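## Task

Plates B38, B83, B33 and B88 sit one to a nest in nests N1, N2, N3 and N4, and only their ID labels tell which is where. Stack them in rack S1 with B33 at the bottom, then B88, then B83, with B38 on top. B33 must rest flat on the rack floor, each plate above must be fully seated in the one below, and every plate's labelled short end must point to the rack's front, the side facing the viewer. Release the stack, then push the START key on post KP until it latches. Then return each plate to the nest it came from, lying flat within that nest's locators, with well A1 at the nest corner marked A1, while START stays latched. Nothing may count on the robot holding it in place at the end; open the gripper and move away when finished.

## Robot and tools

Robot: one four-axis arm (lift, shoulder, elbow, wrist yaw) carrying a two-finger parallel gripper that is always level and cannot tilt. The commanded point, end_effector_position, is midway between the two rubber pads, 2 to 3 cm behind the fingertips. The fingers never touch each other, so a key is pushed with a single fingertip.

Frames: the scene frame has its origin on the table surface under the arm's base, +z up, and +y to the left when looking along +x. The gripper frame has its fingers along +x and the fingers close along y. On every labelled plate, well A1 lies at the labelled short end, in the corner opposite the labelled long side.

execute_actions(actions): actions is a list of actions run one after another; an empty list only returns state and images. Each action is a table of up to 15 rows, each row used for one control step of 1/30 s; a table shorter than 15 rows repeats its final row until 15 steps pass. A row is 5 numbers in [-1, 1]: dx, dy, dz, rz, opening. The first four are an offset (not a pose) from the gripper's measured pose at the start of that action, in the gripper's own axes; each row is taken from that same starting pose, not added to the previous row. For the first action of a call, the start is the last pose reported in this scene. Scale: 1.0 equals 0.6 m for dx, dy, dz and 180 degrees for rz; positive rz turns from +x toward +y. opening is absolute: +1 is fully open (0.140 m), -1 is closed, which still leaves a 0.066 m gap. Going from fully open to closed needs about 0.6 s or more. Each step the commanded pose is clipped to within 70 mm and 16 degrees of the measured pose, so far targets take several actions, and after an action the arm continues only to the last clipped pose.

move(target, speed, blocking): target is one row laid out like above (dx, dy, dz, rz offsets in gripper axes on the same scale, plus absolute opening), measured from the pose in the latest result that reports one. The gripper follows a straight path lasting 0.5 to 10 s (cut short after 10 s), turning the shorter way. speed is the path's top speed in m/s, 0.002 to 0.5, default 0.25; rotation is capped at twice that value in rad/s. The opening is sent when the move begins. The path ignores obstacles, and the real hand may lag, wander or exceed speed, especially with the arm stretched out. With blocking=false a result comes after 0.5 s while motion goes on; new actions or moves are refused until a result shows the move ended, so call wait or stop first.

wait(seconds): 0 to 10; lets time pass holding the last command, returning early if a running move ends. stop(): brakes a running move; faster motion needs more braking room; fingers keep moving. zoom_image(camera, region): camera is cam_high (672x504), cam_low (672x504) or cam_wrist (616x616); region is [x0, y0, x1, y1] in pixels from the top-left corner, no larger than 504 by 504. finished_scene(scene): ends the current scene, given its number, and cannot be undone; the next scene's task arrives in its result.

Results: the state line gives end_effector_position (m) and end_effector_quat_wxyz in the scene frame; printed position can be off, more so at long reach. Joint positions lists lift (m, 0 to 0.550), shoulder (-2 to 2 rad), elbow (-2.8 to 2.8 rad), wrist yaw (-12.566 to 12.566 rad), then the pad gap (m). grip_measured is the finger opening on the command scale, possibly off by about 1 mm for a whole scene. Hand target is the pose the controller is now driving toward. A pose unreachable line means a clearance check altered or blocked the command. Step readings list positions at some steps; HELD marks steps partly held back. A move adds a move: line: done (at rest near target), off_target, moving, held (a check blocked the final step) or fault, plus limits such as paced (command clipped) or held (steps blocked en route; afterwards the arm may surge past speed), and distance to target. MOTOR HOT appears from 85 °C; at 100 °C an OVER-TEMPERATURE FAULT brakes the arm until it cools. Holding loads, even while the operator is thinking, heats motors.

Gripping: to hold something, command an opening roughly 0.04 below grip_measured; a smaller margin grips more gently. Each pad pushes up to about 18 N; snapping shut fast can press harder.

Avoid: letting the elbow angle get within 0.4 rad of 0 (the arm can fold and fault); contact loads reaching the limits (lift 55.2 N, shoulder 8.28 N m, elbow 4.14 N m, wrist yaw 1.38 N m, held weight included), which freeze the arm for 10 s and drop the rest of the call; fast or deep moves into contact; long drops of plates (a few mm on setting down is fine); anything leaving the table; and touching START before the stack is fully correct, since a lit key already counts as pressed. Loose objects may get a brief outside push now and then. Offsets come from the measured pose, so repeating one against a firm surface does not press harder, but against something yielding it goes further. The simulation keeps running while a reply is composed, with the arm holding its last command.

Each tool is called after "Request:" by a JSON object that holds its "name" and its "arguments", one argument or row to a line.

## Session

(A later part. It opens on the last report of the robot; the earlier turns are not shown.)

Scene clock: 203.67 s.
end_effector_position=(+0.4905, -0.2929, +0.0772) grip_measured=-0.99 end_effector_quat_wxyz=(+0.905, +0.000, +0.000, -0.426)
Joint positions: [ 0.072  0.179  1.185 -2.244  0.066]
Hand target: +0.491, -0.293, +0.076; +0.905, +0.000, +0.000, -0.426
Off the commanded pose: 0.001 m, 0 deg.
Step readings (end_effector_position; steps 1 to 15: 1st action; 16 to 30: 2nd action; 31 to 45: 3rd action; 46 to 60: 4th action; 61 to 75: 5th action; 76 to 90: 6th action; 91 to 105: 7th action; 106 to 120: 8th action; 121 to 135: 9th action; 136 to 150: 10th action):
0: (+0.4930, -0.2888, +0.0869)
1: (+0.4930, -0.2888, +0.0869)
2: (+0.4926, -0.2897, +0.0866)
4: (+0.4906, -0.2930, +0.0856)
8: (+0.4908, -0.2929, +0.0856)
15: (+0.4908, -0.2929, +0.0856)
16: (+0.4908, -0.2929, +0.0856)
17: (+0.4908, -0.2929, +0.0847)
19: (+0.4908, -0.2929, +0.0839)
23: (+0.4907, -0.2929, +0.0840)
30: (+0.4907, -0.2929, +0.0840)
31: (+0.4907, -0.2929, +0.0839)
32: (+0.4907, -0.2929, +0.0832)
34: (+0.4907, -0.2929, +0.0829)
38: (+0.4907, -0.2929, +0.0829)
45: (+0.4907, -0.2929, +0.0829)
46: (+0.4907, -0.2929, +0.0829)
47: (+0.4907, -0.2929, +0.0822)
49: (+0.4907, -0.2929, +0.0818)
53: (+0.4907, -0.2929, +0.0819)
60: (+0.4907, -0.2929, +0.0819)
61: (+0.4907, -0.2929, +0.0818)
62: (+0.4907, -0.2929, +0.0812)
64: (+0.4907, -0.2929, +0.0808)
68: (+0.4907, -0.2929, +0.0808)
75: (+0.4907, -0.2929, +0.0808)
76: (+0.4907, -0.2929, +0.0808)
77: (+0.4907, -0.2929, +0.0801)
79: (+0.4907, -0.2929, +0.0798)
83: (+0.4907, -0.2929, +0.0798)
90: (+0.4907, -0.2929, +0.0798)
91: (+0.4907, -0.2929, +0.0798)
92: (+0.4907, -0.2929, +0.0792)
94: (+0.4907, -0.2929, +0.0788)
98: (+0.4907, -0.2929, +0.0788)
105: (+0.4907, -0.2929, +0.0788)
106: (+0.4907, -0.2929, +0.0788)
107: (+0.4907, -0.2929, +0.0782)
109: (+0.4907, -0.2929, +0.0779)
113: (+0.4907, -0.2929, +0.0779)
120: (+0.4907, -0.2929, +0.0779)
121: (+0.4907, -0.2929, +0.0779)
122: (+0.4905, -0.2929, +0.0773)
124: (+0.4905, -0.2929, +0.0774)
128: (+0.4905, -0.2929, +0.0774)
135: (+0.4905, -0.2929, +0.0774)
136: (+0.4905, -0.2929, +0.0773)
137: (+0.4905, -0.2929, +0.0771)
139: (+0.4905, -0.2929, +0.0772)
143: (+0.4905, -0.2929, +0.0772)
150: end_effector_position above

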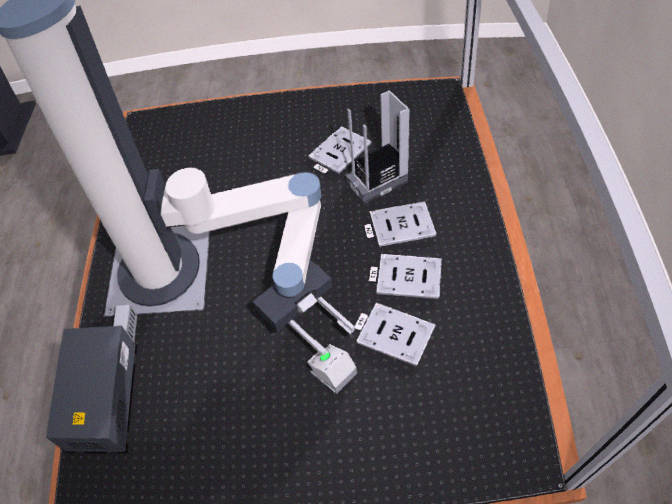

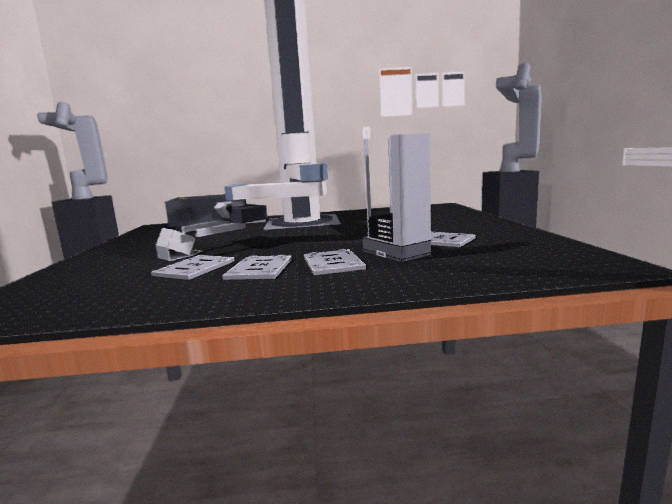

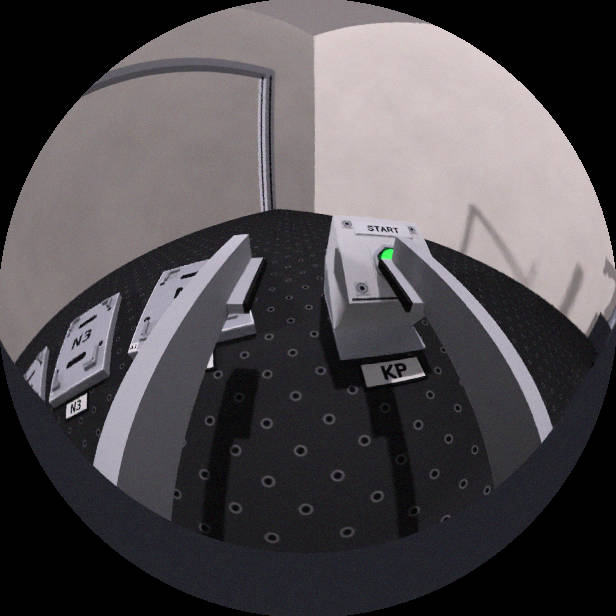

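Request:
{"name": "execute_actions", "arguments": {
  "actions": [
    [[-0.0005,-0.0004,0,0,-0.4]],
    [[0,0,0,0,-0.51]]
  ]
}}

Request:
{"name": "move", "arguments": {
  "target": [0,0,0.3753,0,-0.51]
}}

Request:
{"name": "move", "arguments": {
  "target": [-0.4207,-0.758,0,-0.3174,-0.51],
  "speed": 0.35
}}

Request:
{"name": "move", "arguments": {
  "target": [0,0,-0.465,0,-0.51],
  "speed": 0.3
}}

Scene clock: 220.33 s.
end_effector_position=(+0.6624, +0.2475, +0.0988) grip_measured=-0.47 end_effector_quat_wxyz=(+0.971, +0.000, +0.000, +0.240)
Joint positions: [ 0.094  1.079  1.791 -2.385  0.085]
Hand target: +0.662, +0.248, +0.099; +0.971, +0.000, +0.000, +0.240
Off the commanded pose: 0.000 m, 0 deg.
Step readings (end_effector_position; steps 1 to 15: 1st action; 16 to 30: 2nd action):
0: (+0.6625, +0.2480, +0.0988)
1: (+0.6625, +0.2479, +0.0988)
2: (+0.6624, +0.2476, +0.0988)
4: (+0.6624, +0.2475, +0.0988)
8: (+0.6624, +0.2475, +0.0988)
15: (+0.6624, +0.2475, +0.0988)
16: (+0.6624, +0.2475, +0.0988)
17: (+0.6624, +0.2475, +0.0988)
19: (+0.6624, +0.2475, +0.0988)
23: (+0.6624, +0.2475, +0.0988)
30: end_effector_position above

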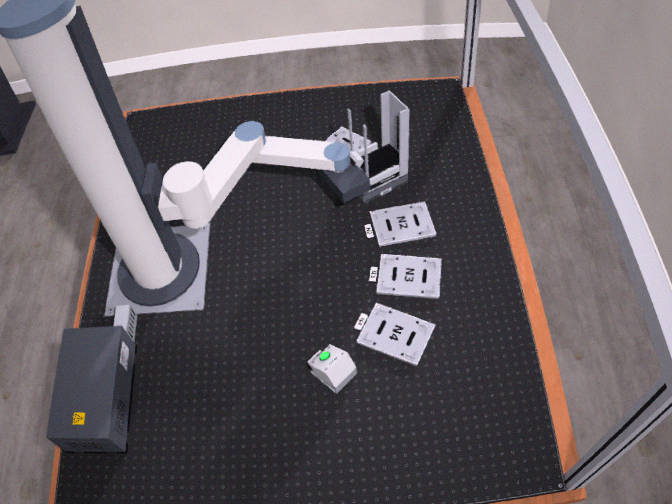

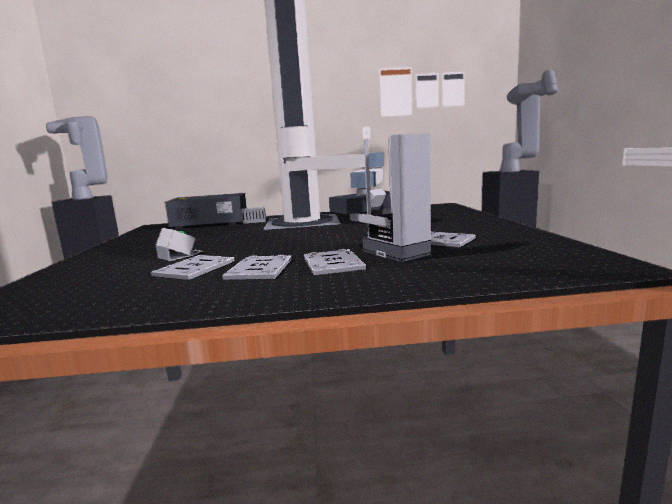

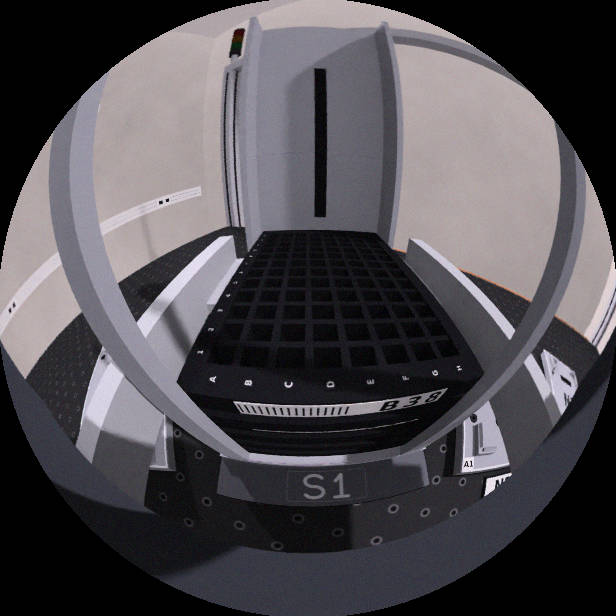

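Scene clock: 221.67 s.
end_effector_position=(+0.6624, +0.2476, +0.3240) grip_measured=-0.47 end_effector_quat_wxyz=(+0.971, +0.000, +0.000, +0.240)
Joint positions: [ 0.319  1.079  1.791 -2.385  0.085]
Hand target: +0.662, +0.248, +0.324; +0.971, +0.000, +0.000, +0.240
Off the commanded pose: 0.000 m, 0 deg.
move: done

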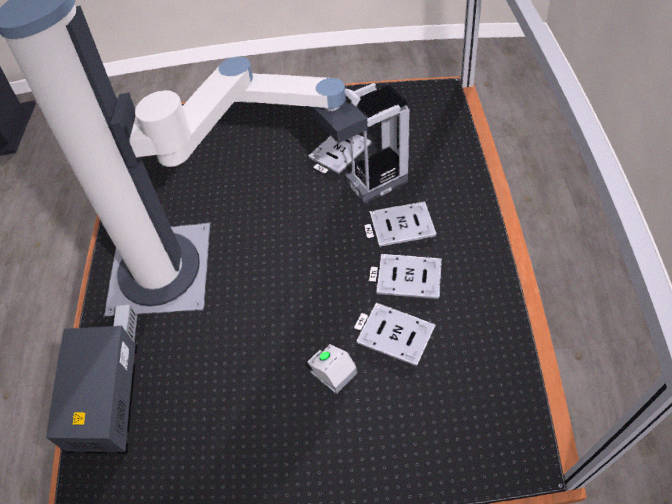

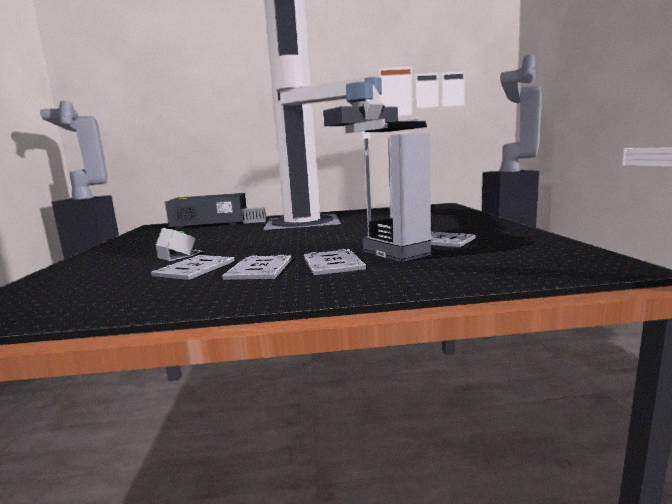

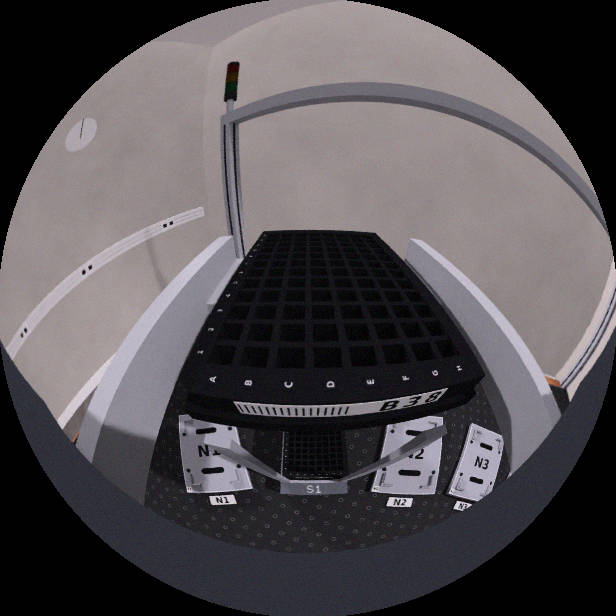

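Scene clock: 223.67 s.
end_effector_position=(+0.6508, -0.2726, +0.3240) grip_measured=-0.47 end_effector_quat_wxyz=(+0.967, +0.000, +0.000, -0.253)
Joint positions: [ 0.319  0.086  1.802 -2.4    0.085]
Hand target: +0.651, -0.272, +0.324; +0.967, +0.000, +0.000, -0.253
Off the commanded pose: 0.000 m, 0 deg.
move: done

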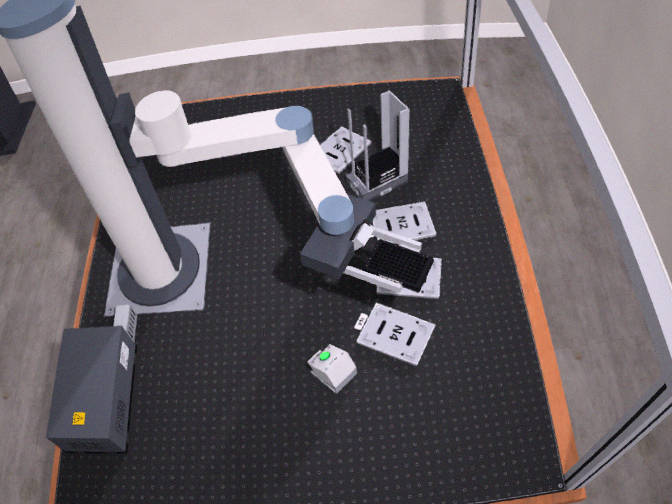

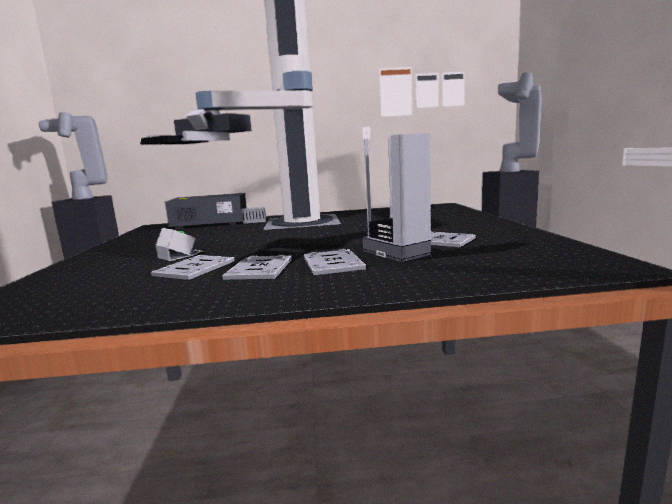

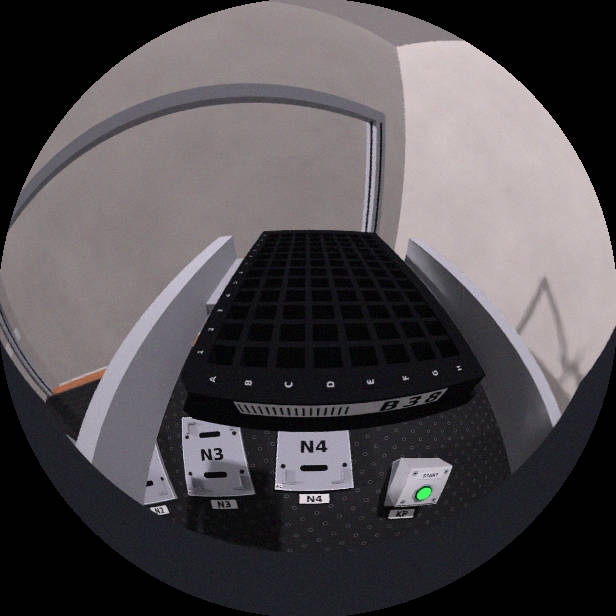

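Scene clock: 225.07 s.
end_effector_position=(+0.6508, -0.2726, +0.0450) grip_measured=-0.47 end_effector_quat_wxyz=(+0.967, +0.000, +0.000, -0.253)
Joint positions: [ 0.04   0.086  1.802 -2.4    0.085]
Hand target: +0.651, -0.273, +0.045; +0.967, +0.000, +0.000, -0.253
Off the commanded pose: 0.000 m, 0 deg.
move: done

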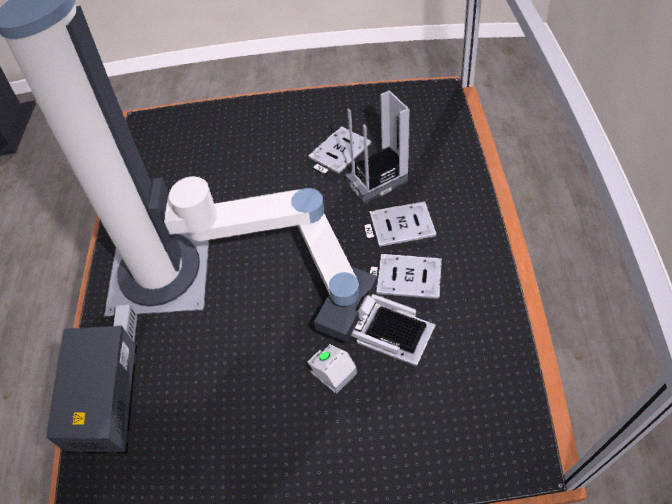

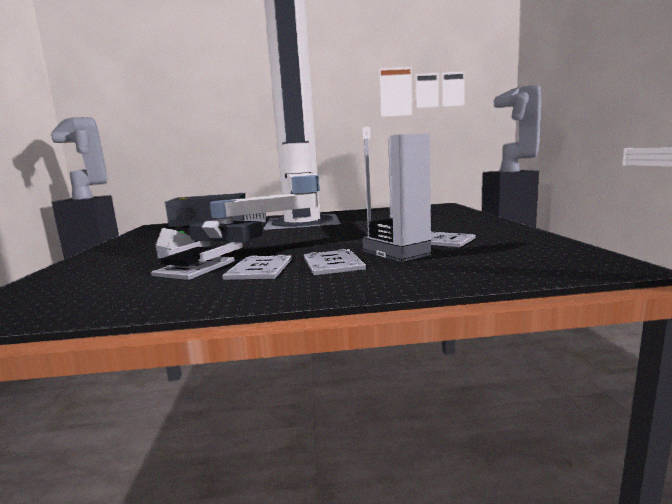

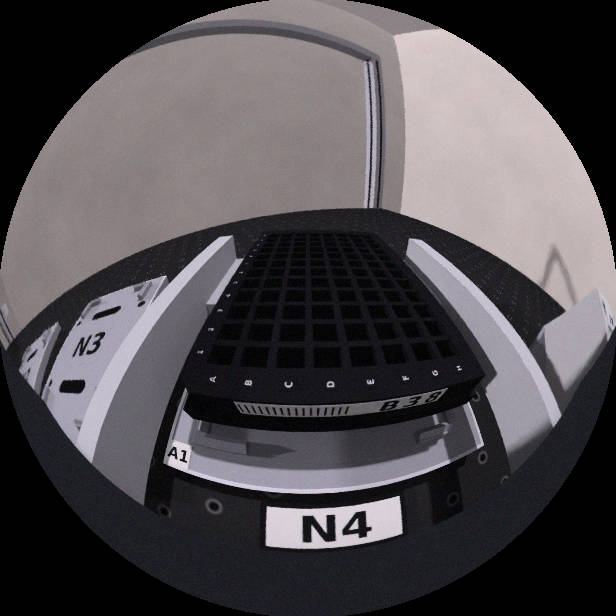

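Request:
{"name": "move", "arguments": {
  "target": [-0.0002,0.0005,-0.0248,0,-0.51],
  "speed": 0.015
}}

Request:
{"name": "execute_actions", "arguments": {
  "actions": [
    [[0,0,0,0,0.1]]
  ]
}}

Request:
{"name": "move", "arguments": {
  "target": [0,0,0.093,0,0.1]
}}

Request:
{"name": "move", "arguments": {
  "target": [-0.58,0.4987,0,0.3172,0.1],
  "speed": 0.4
}}

Request:
{"name": "move", "arguments": {
  "target": [0.3167,0,0,0,0.1]
}}

Scene clock: 231.93 s.
end_effector_position=(+0.6509, -0.2723, +0.0300) grip_measured=-0.47 end_effector_quat_wxyz=(+0.967, +0.000, +0.000, -0.253)
Joint positions: [ 0.025  0.087  1.801 -2.4    0.085]
Hand target: +0.651, -0.272, +0.030; +0.967, +0.000, +0.000, -0.253
Off the commanded pose: 0.000 m, 0 deg.
move: done

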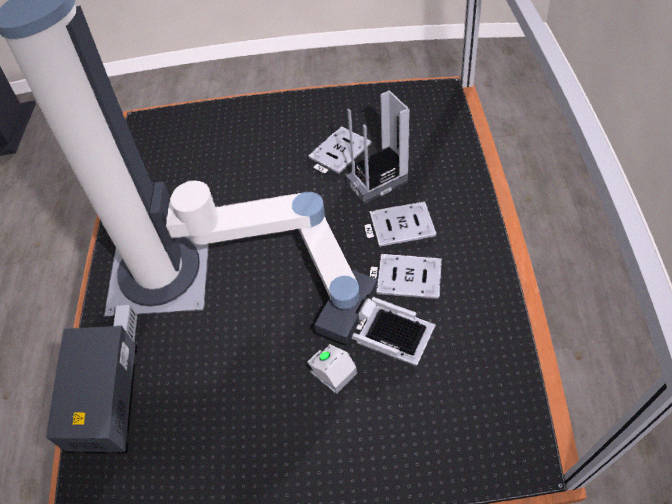

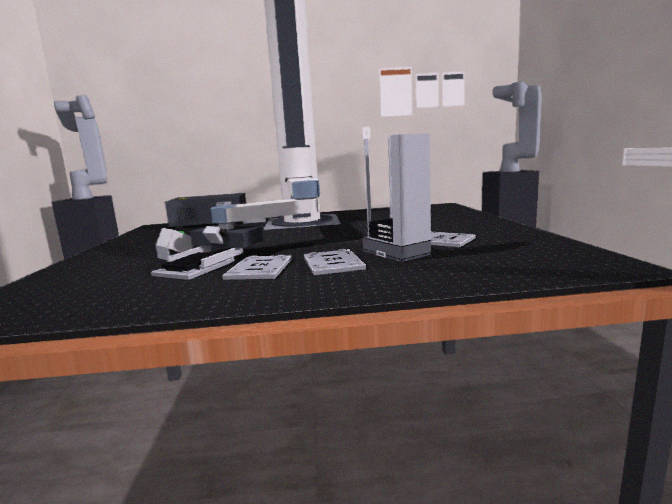

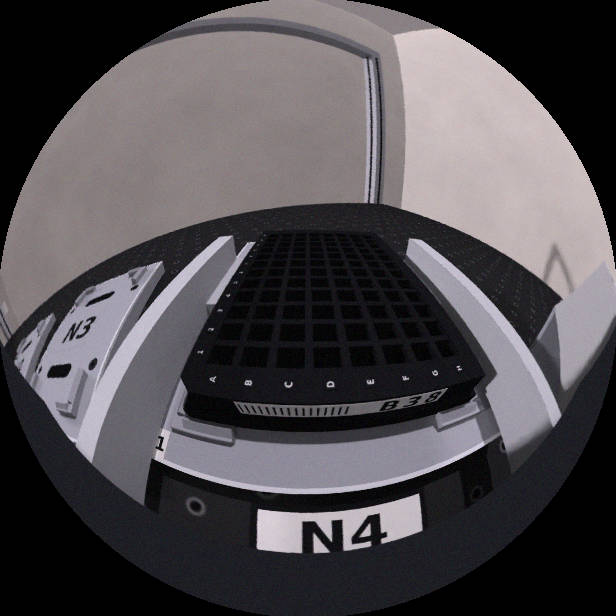

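Scene clock: 232.43 s.
end_effector_position=(+0.6509, -0.2723, +0.0300) grip_measured=+0.10 end_effector_quat_wxyz=(+0.967, +0.000, +0.000, -0.253)
Joint positions: [ 0.025  0.087  1.801 -2.4    0.107]
Hand target: +0.651, -0.272, +0.030; +0.967, +0.000, +0.000, -0.253
Off the commanded pose: 0.000 m, 0 deg.
Step readings (end_effector_position):
0: (+0.6509, -0.2723, +0.0300)
1: (+0.6509, -0.2723, +0.0300)
2: (+0.6509, -0.2723, +0.0300)
4: (+0.6509, -0.2723, +0.0300)
8: (+0.6509, -0.2723, +0.0300)
15: end_effector_position above

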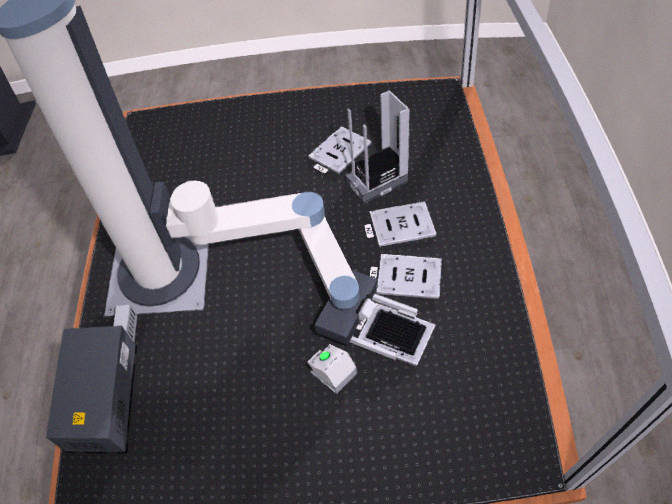

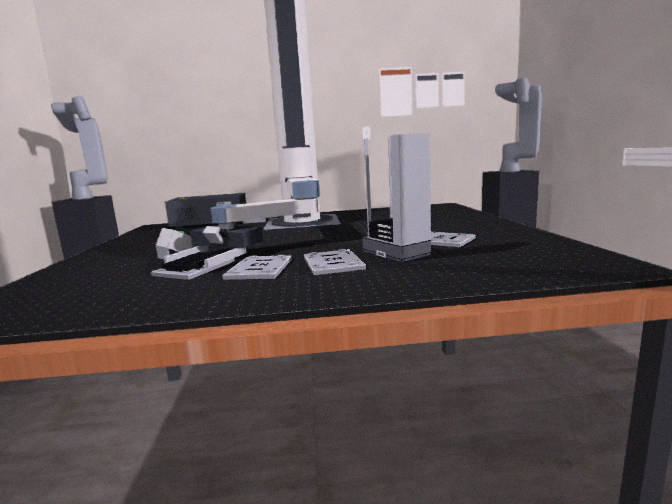

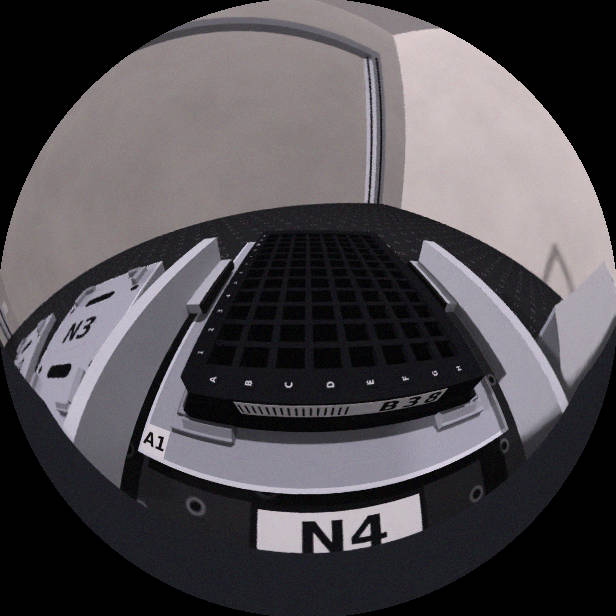

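Scene clock: 233.17 s.
end_effector_position=(+0.6509, -0.2723, +0.0859) grip_measured=+0.10 end_effector_quat_wxyz=(+0.967, +0.000, +0.000, -0.253)
Joint positions: [ 0.081  0.087  1.801 -2.4    0.107]
Hand target: +0.651, -0.272, +0.086; +0.967, +0.000, +0.000, -0.253
Off the commanded pose: 0.000 m, 0 deg.
move: done

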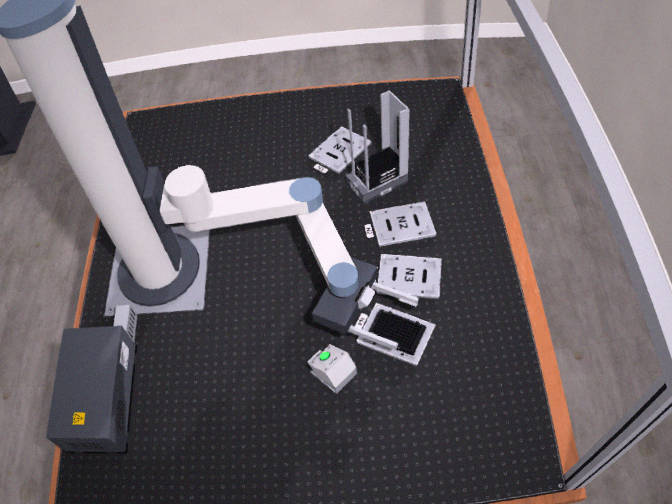

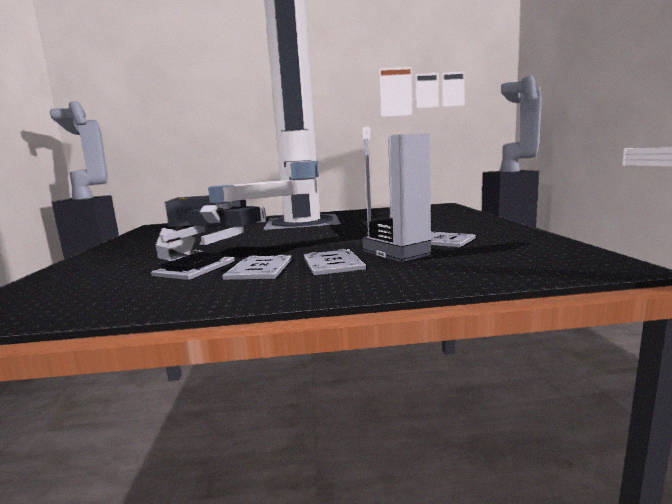

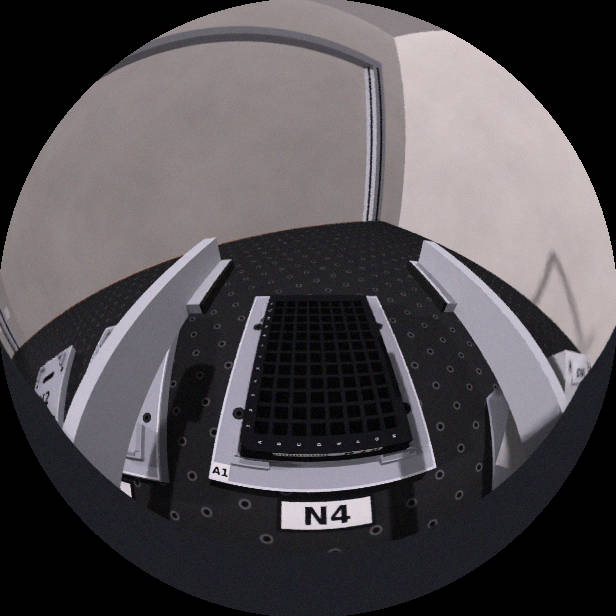

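Scene clock: 234.97 s.
end_effector_position=(+0.4942, +0.1593, +0.0859) grip_measured=+0.10 end_effector_quat_wxyz=(+0.971, +0.000, +0.000, +0.240)
Joint positions: [ 0.081  1.427  0.847 -1.789  0.107]
Hand target: +0.494, +0.159, +0.086; +0.971, +0.000, +0.000, +0.240
Off the commanded pose: 0.000 m, 0 deg.
move: done

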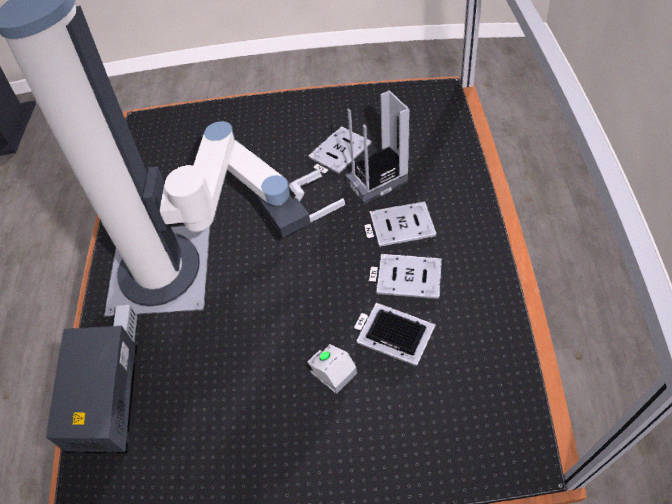

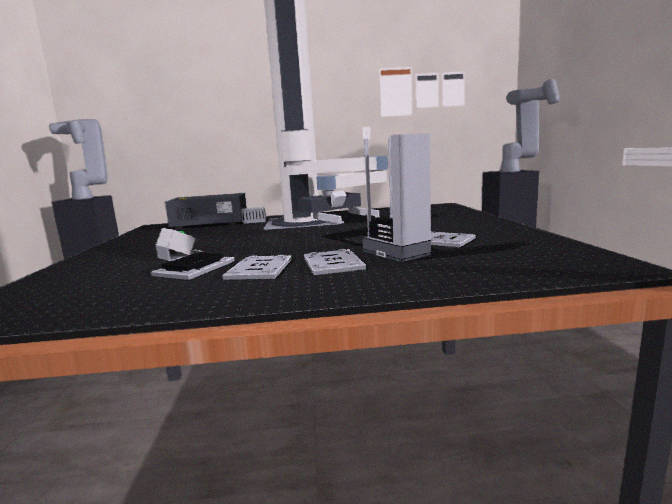

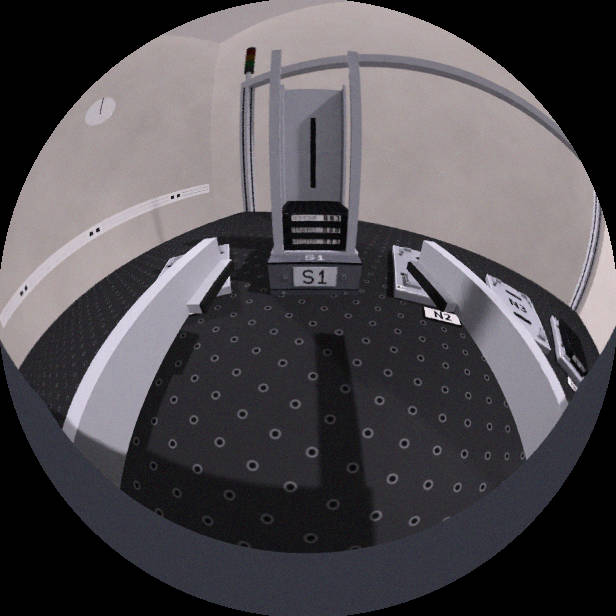

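Scene clock: 236.17 s.
end_effector_position=(+0.6623, +0.2478, +0.0859) grip_measured=+0.10 end_effector_quat_wxyz=(+0.971, +0.000, +0.000, +0.240)
Joint positions: [ 0.081  1.079  1.792 -2.385  0.107]
Hand target: +0.662, +0.248, +0.086; +0.971, +0.000, +0.000, +0.240
Off the commanded pose: 0.000 m, 0 deg.
move: done

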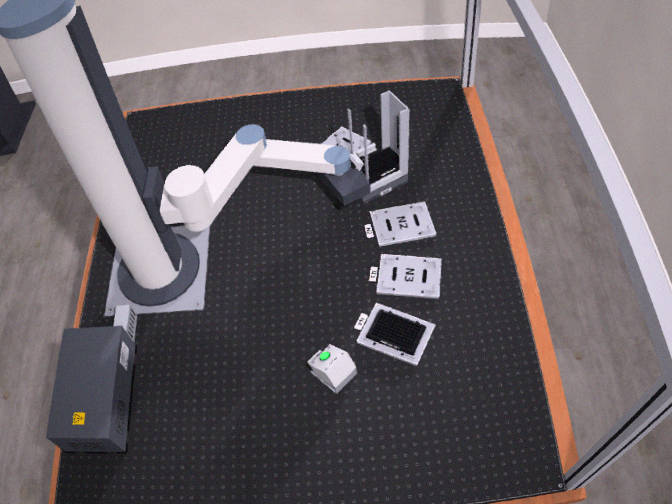

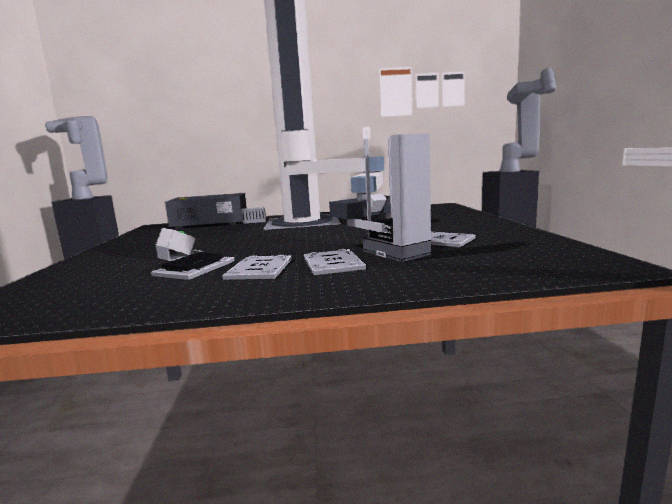

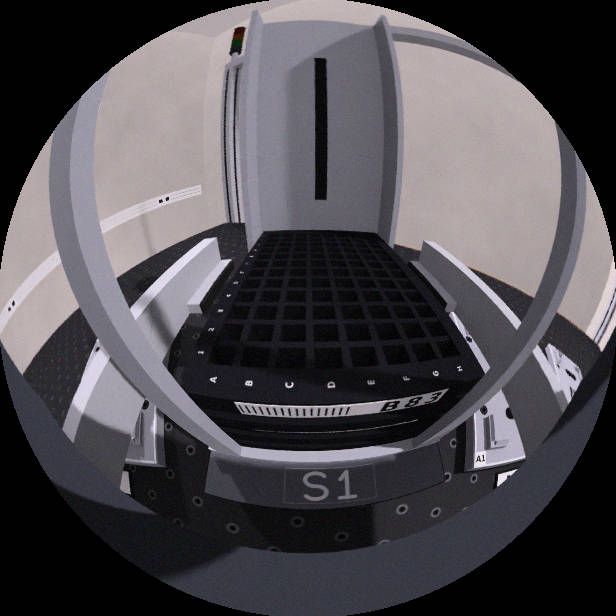

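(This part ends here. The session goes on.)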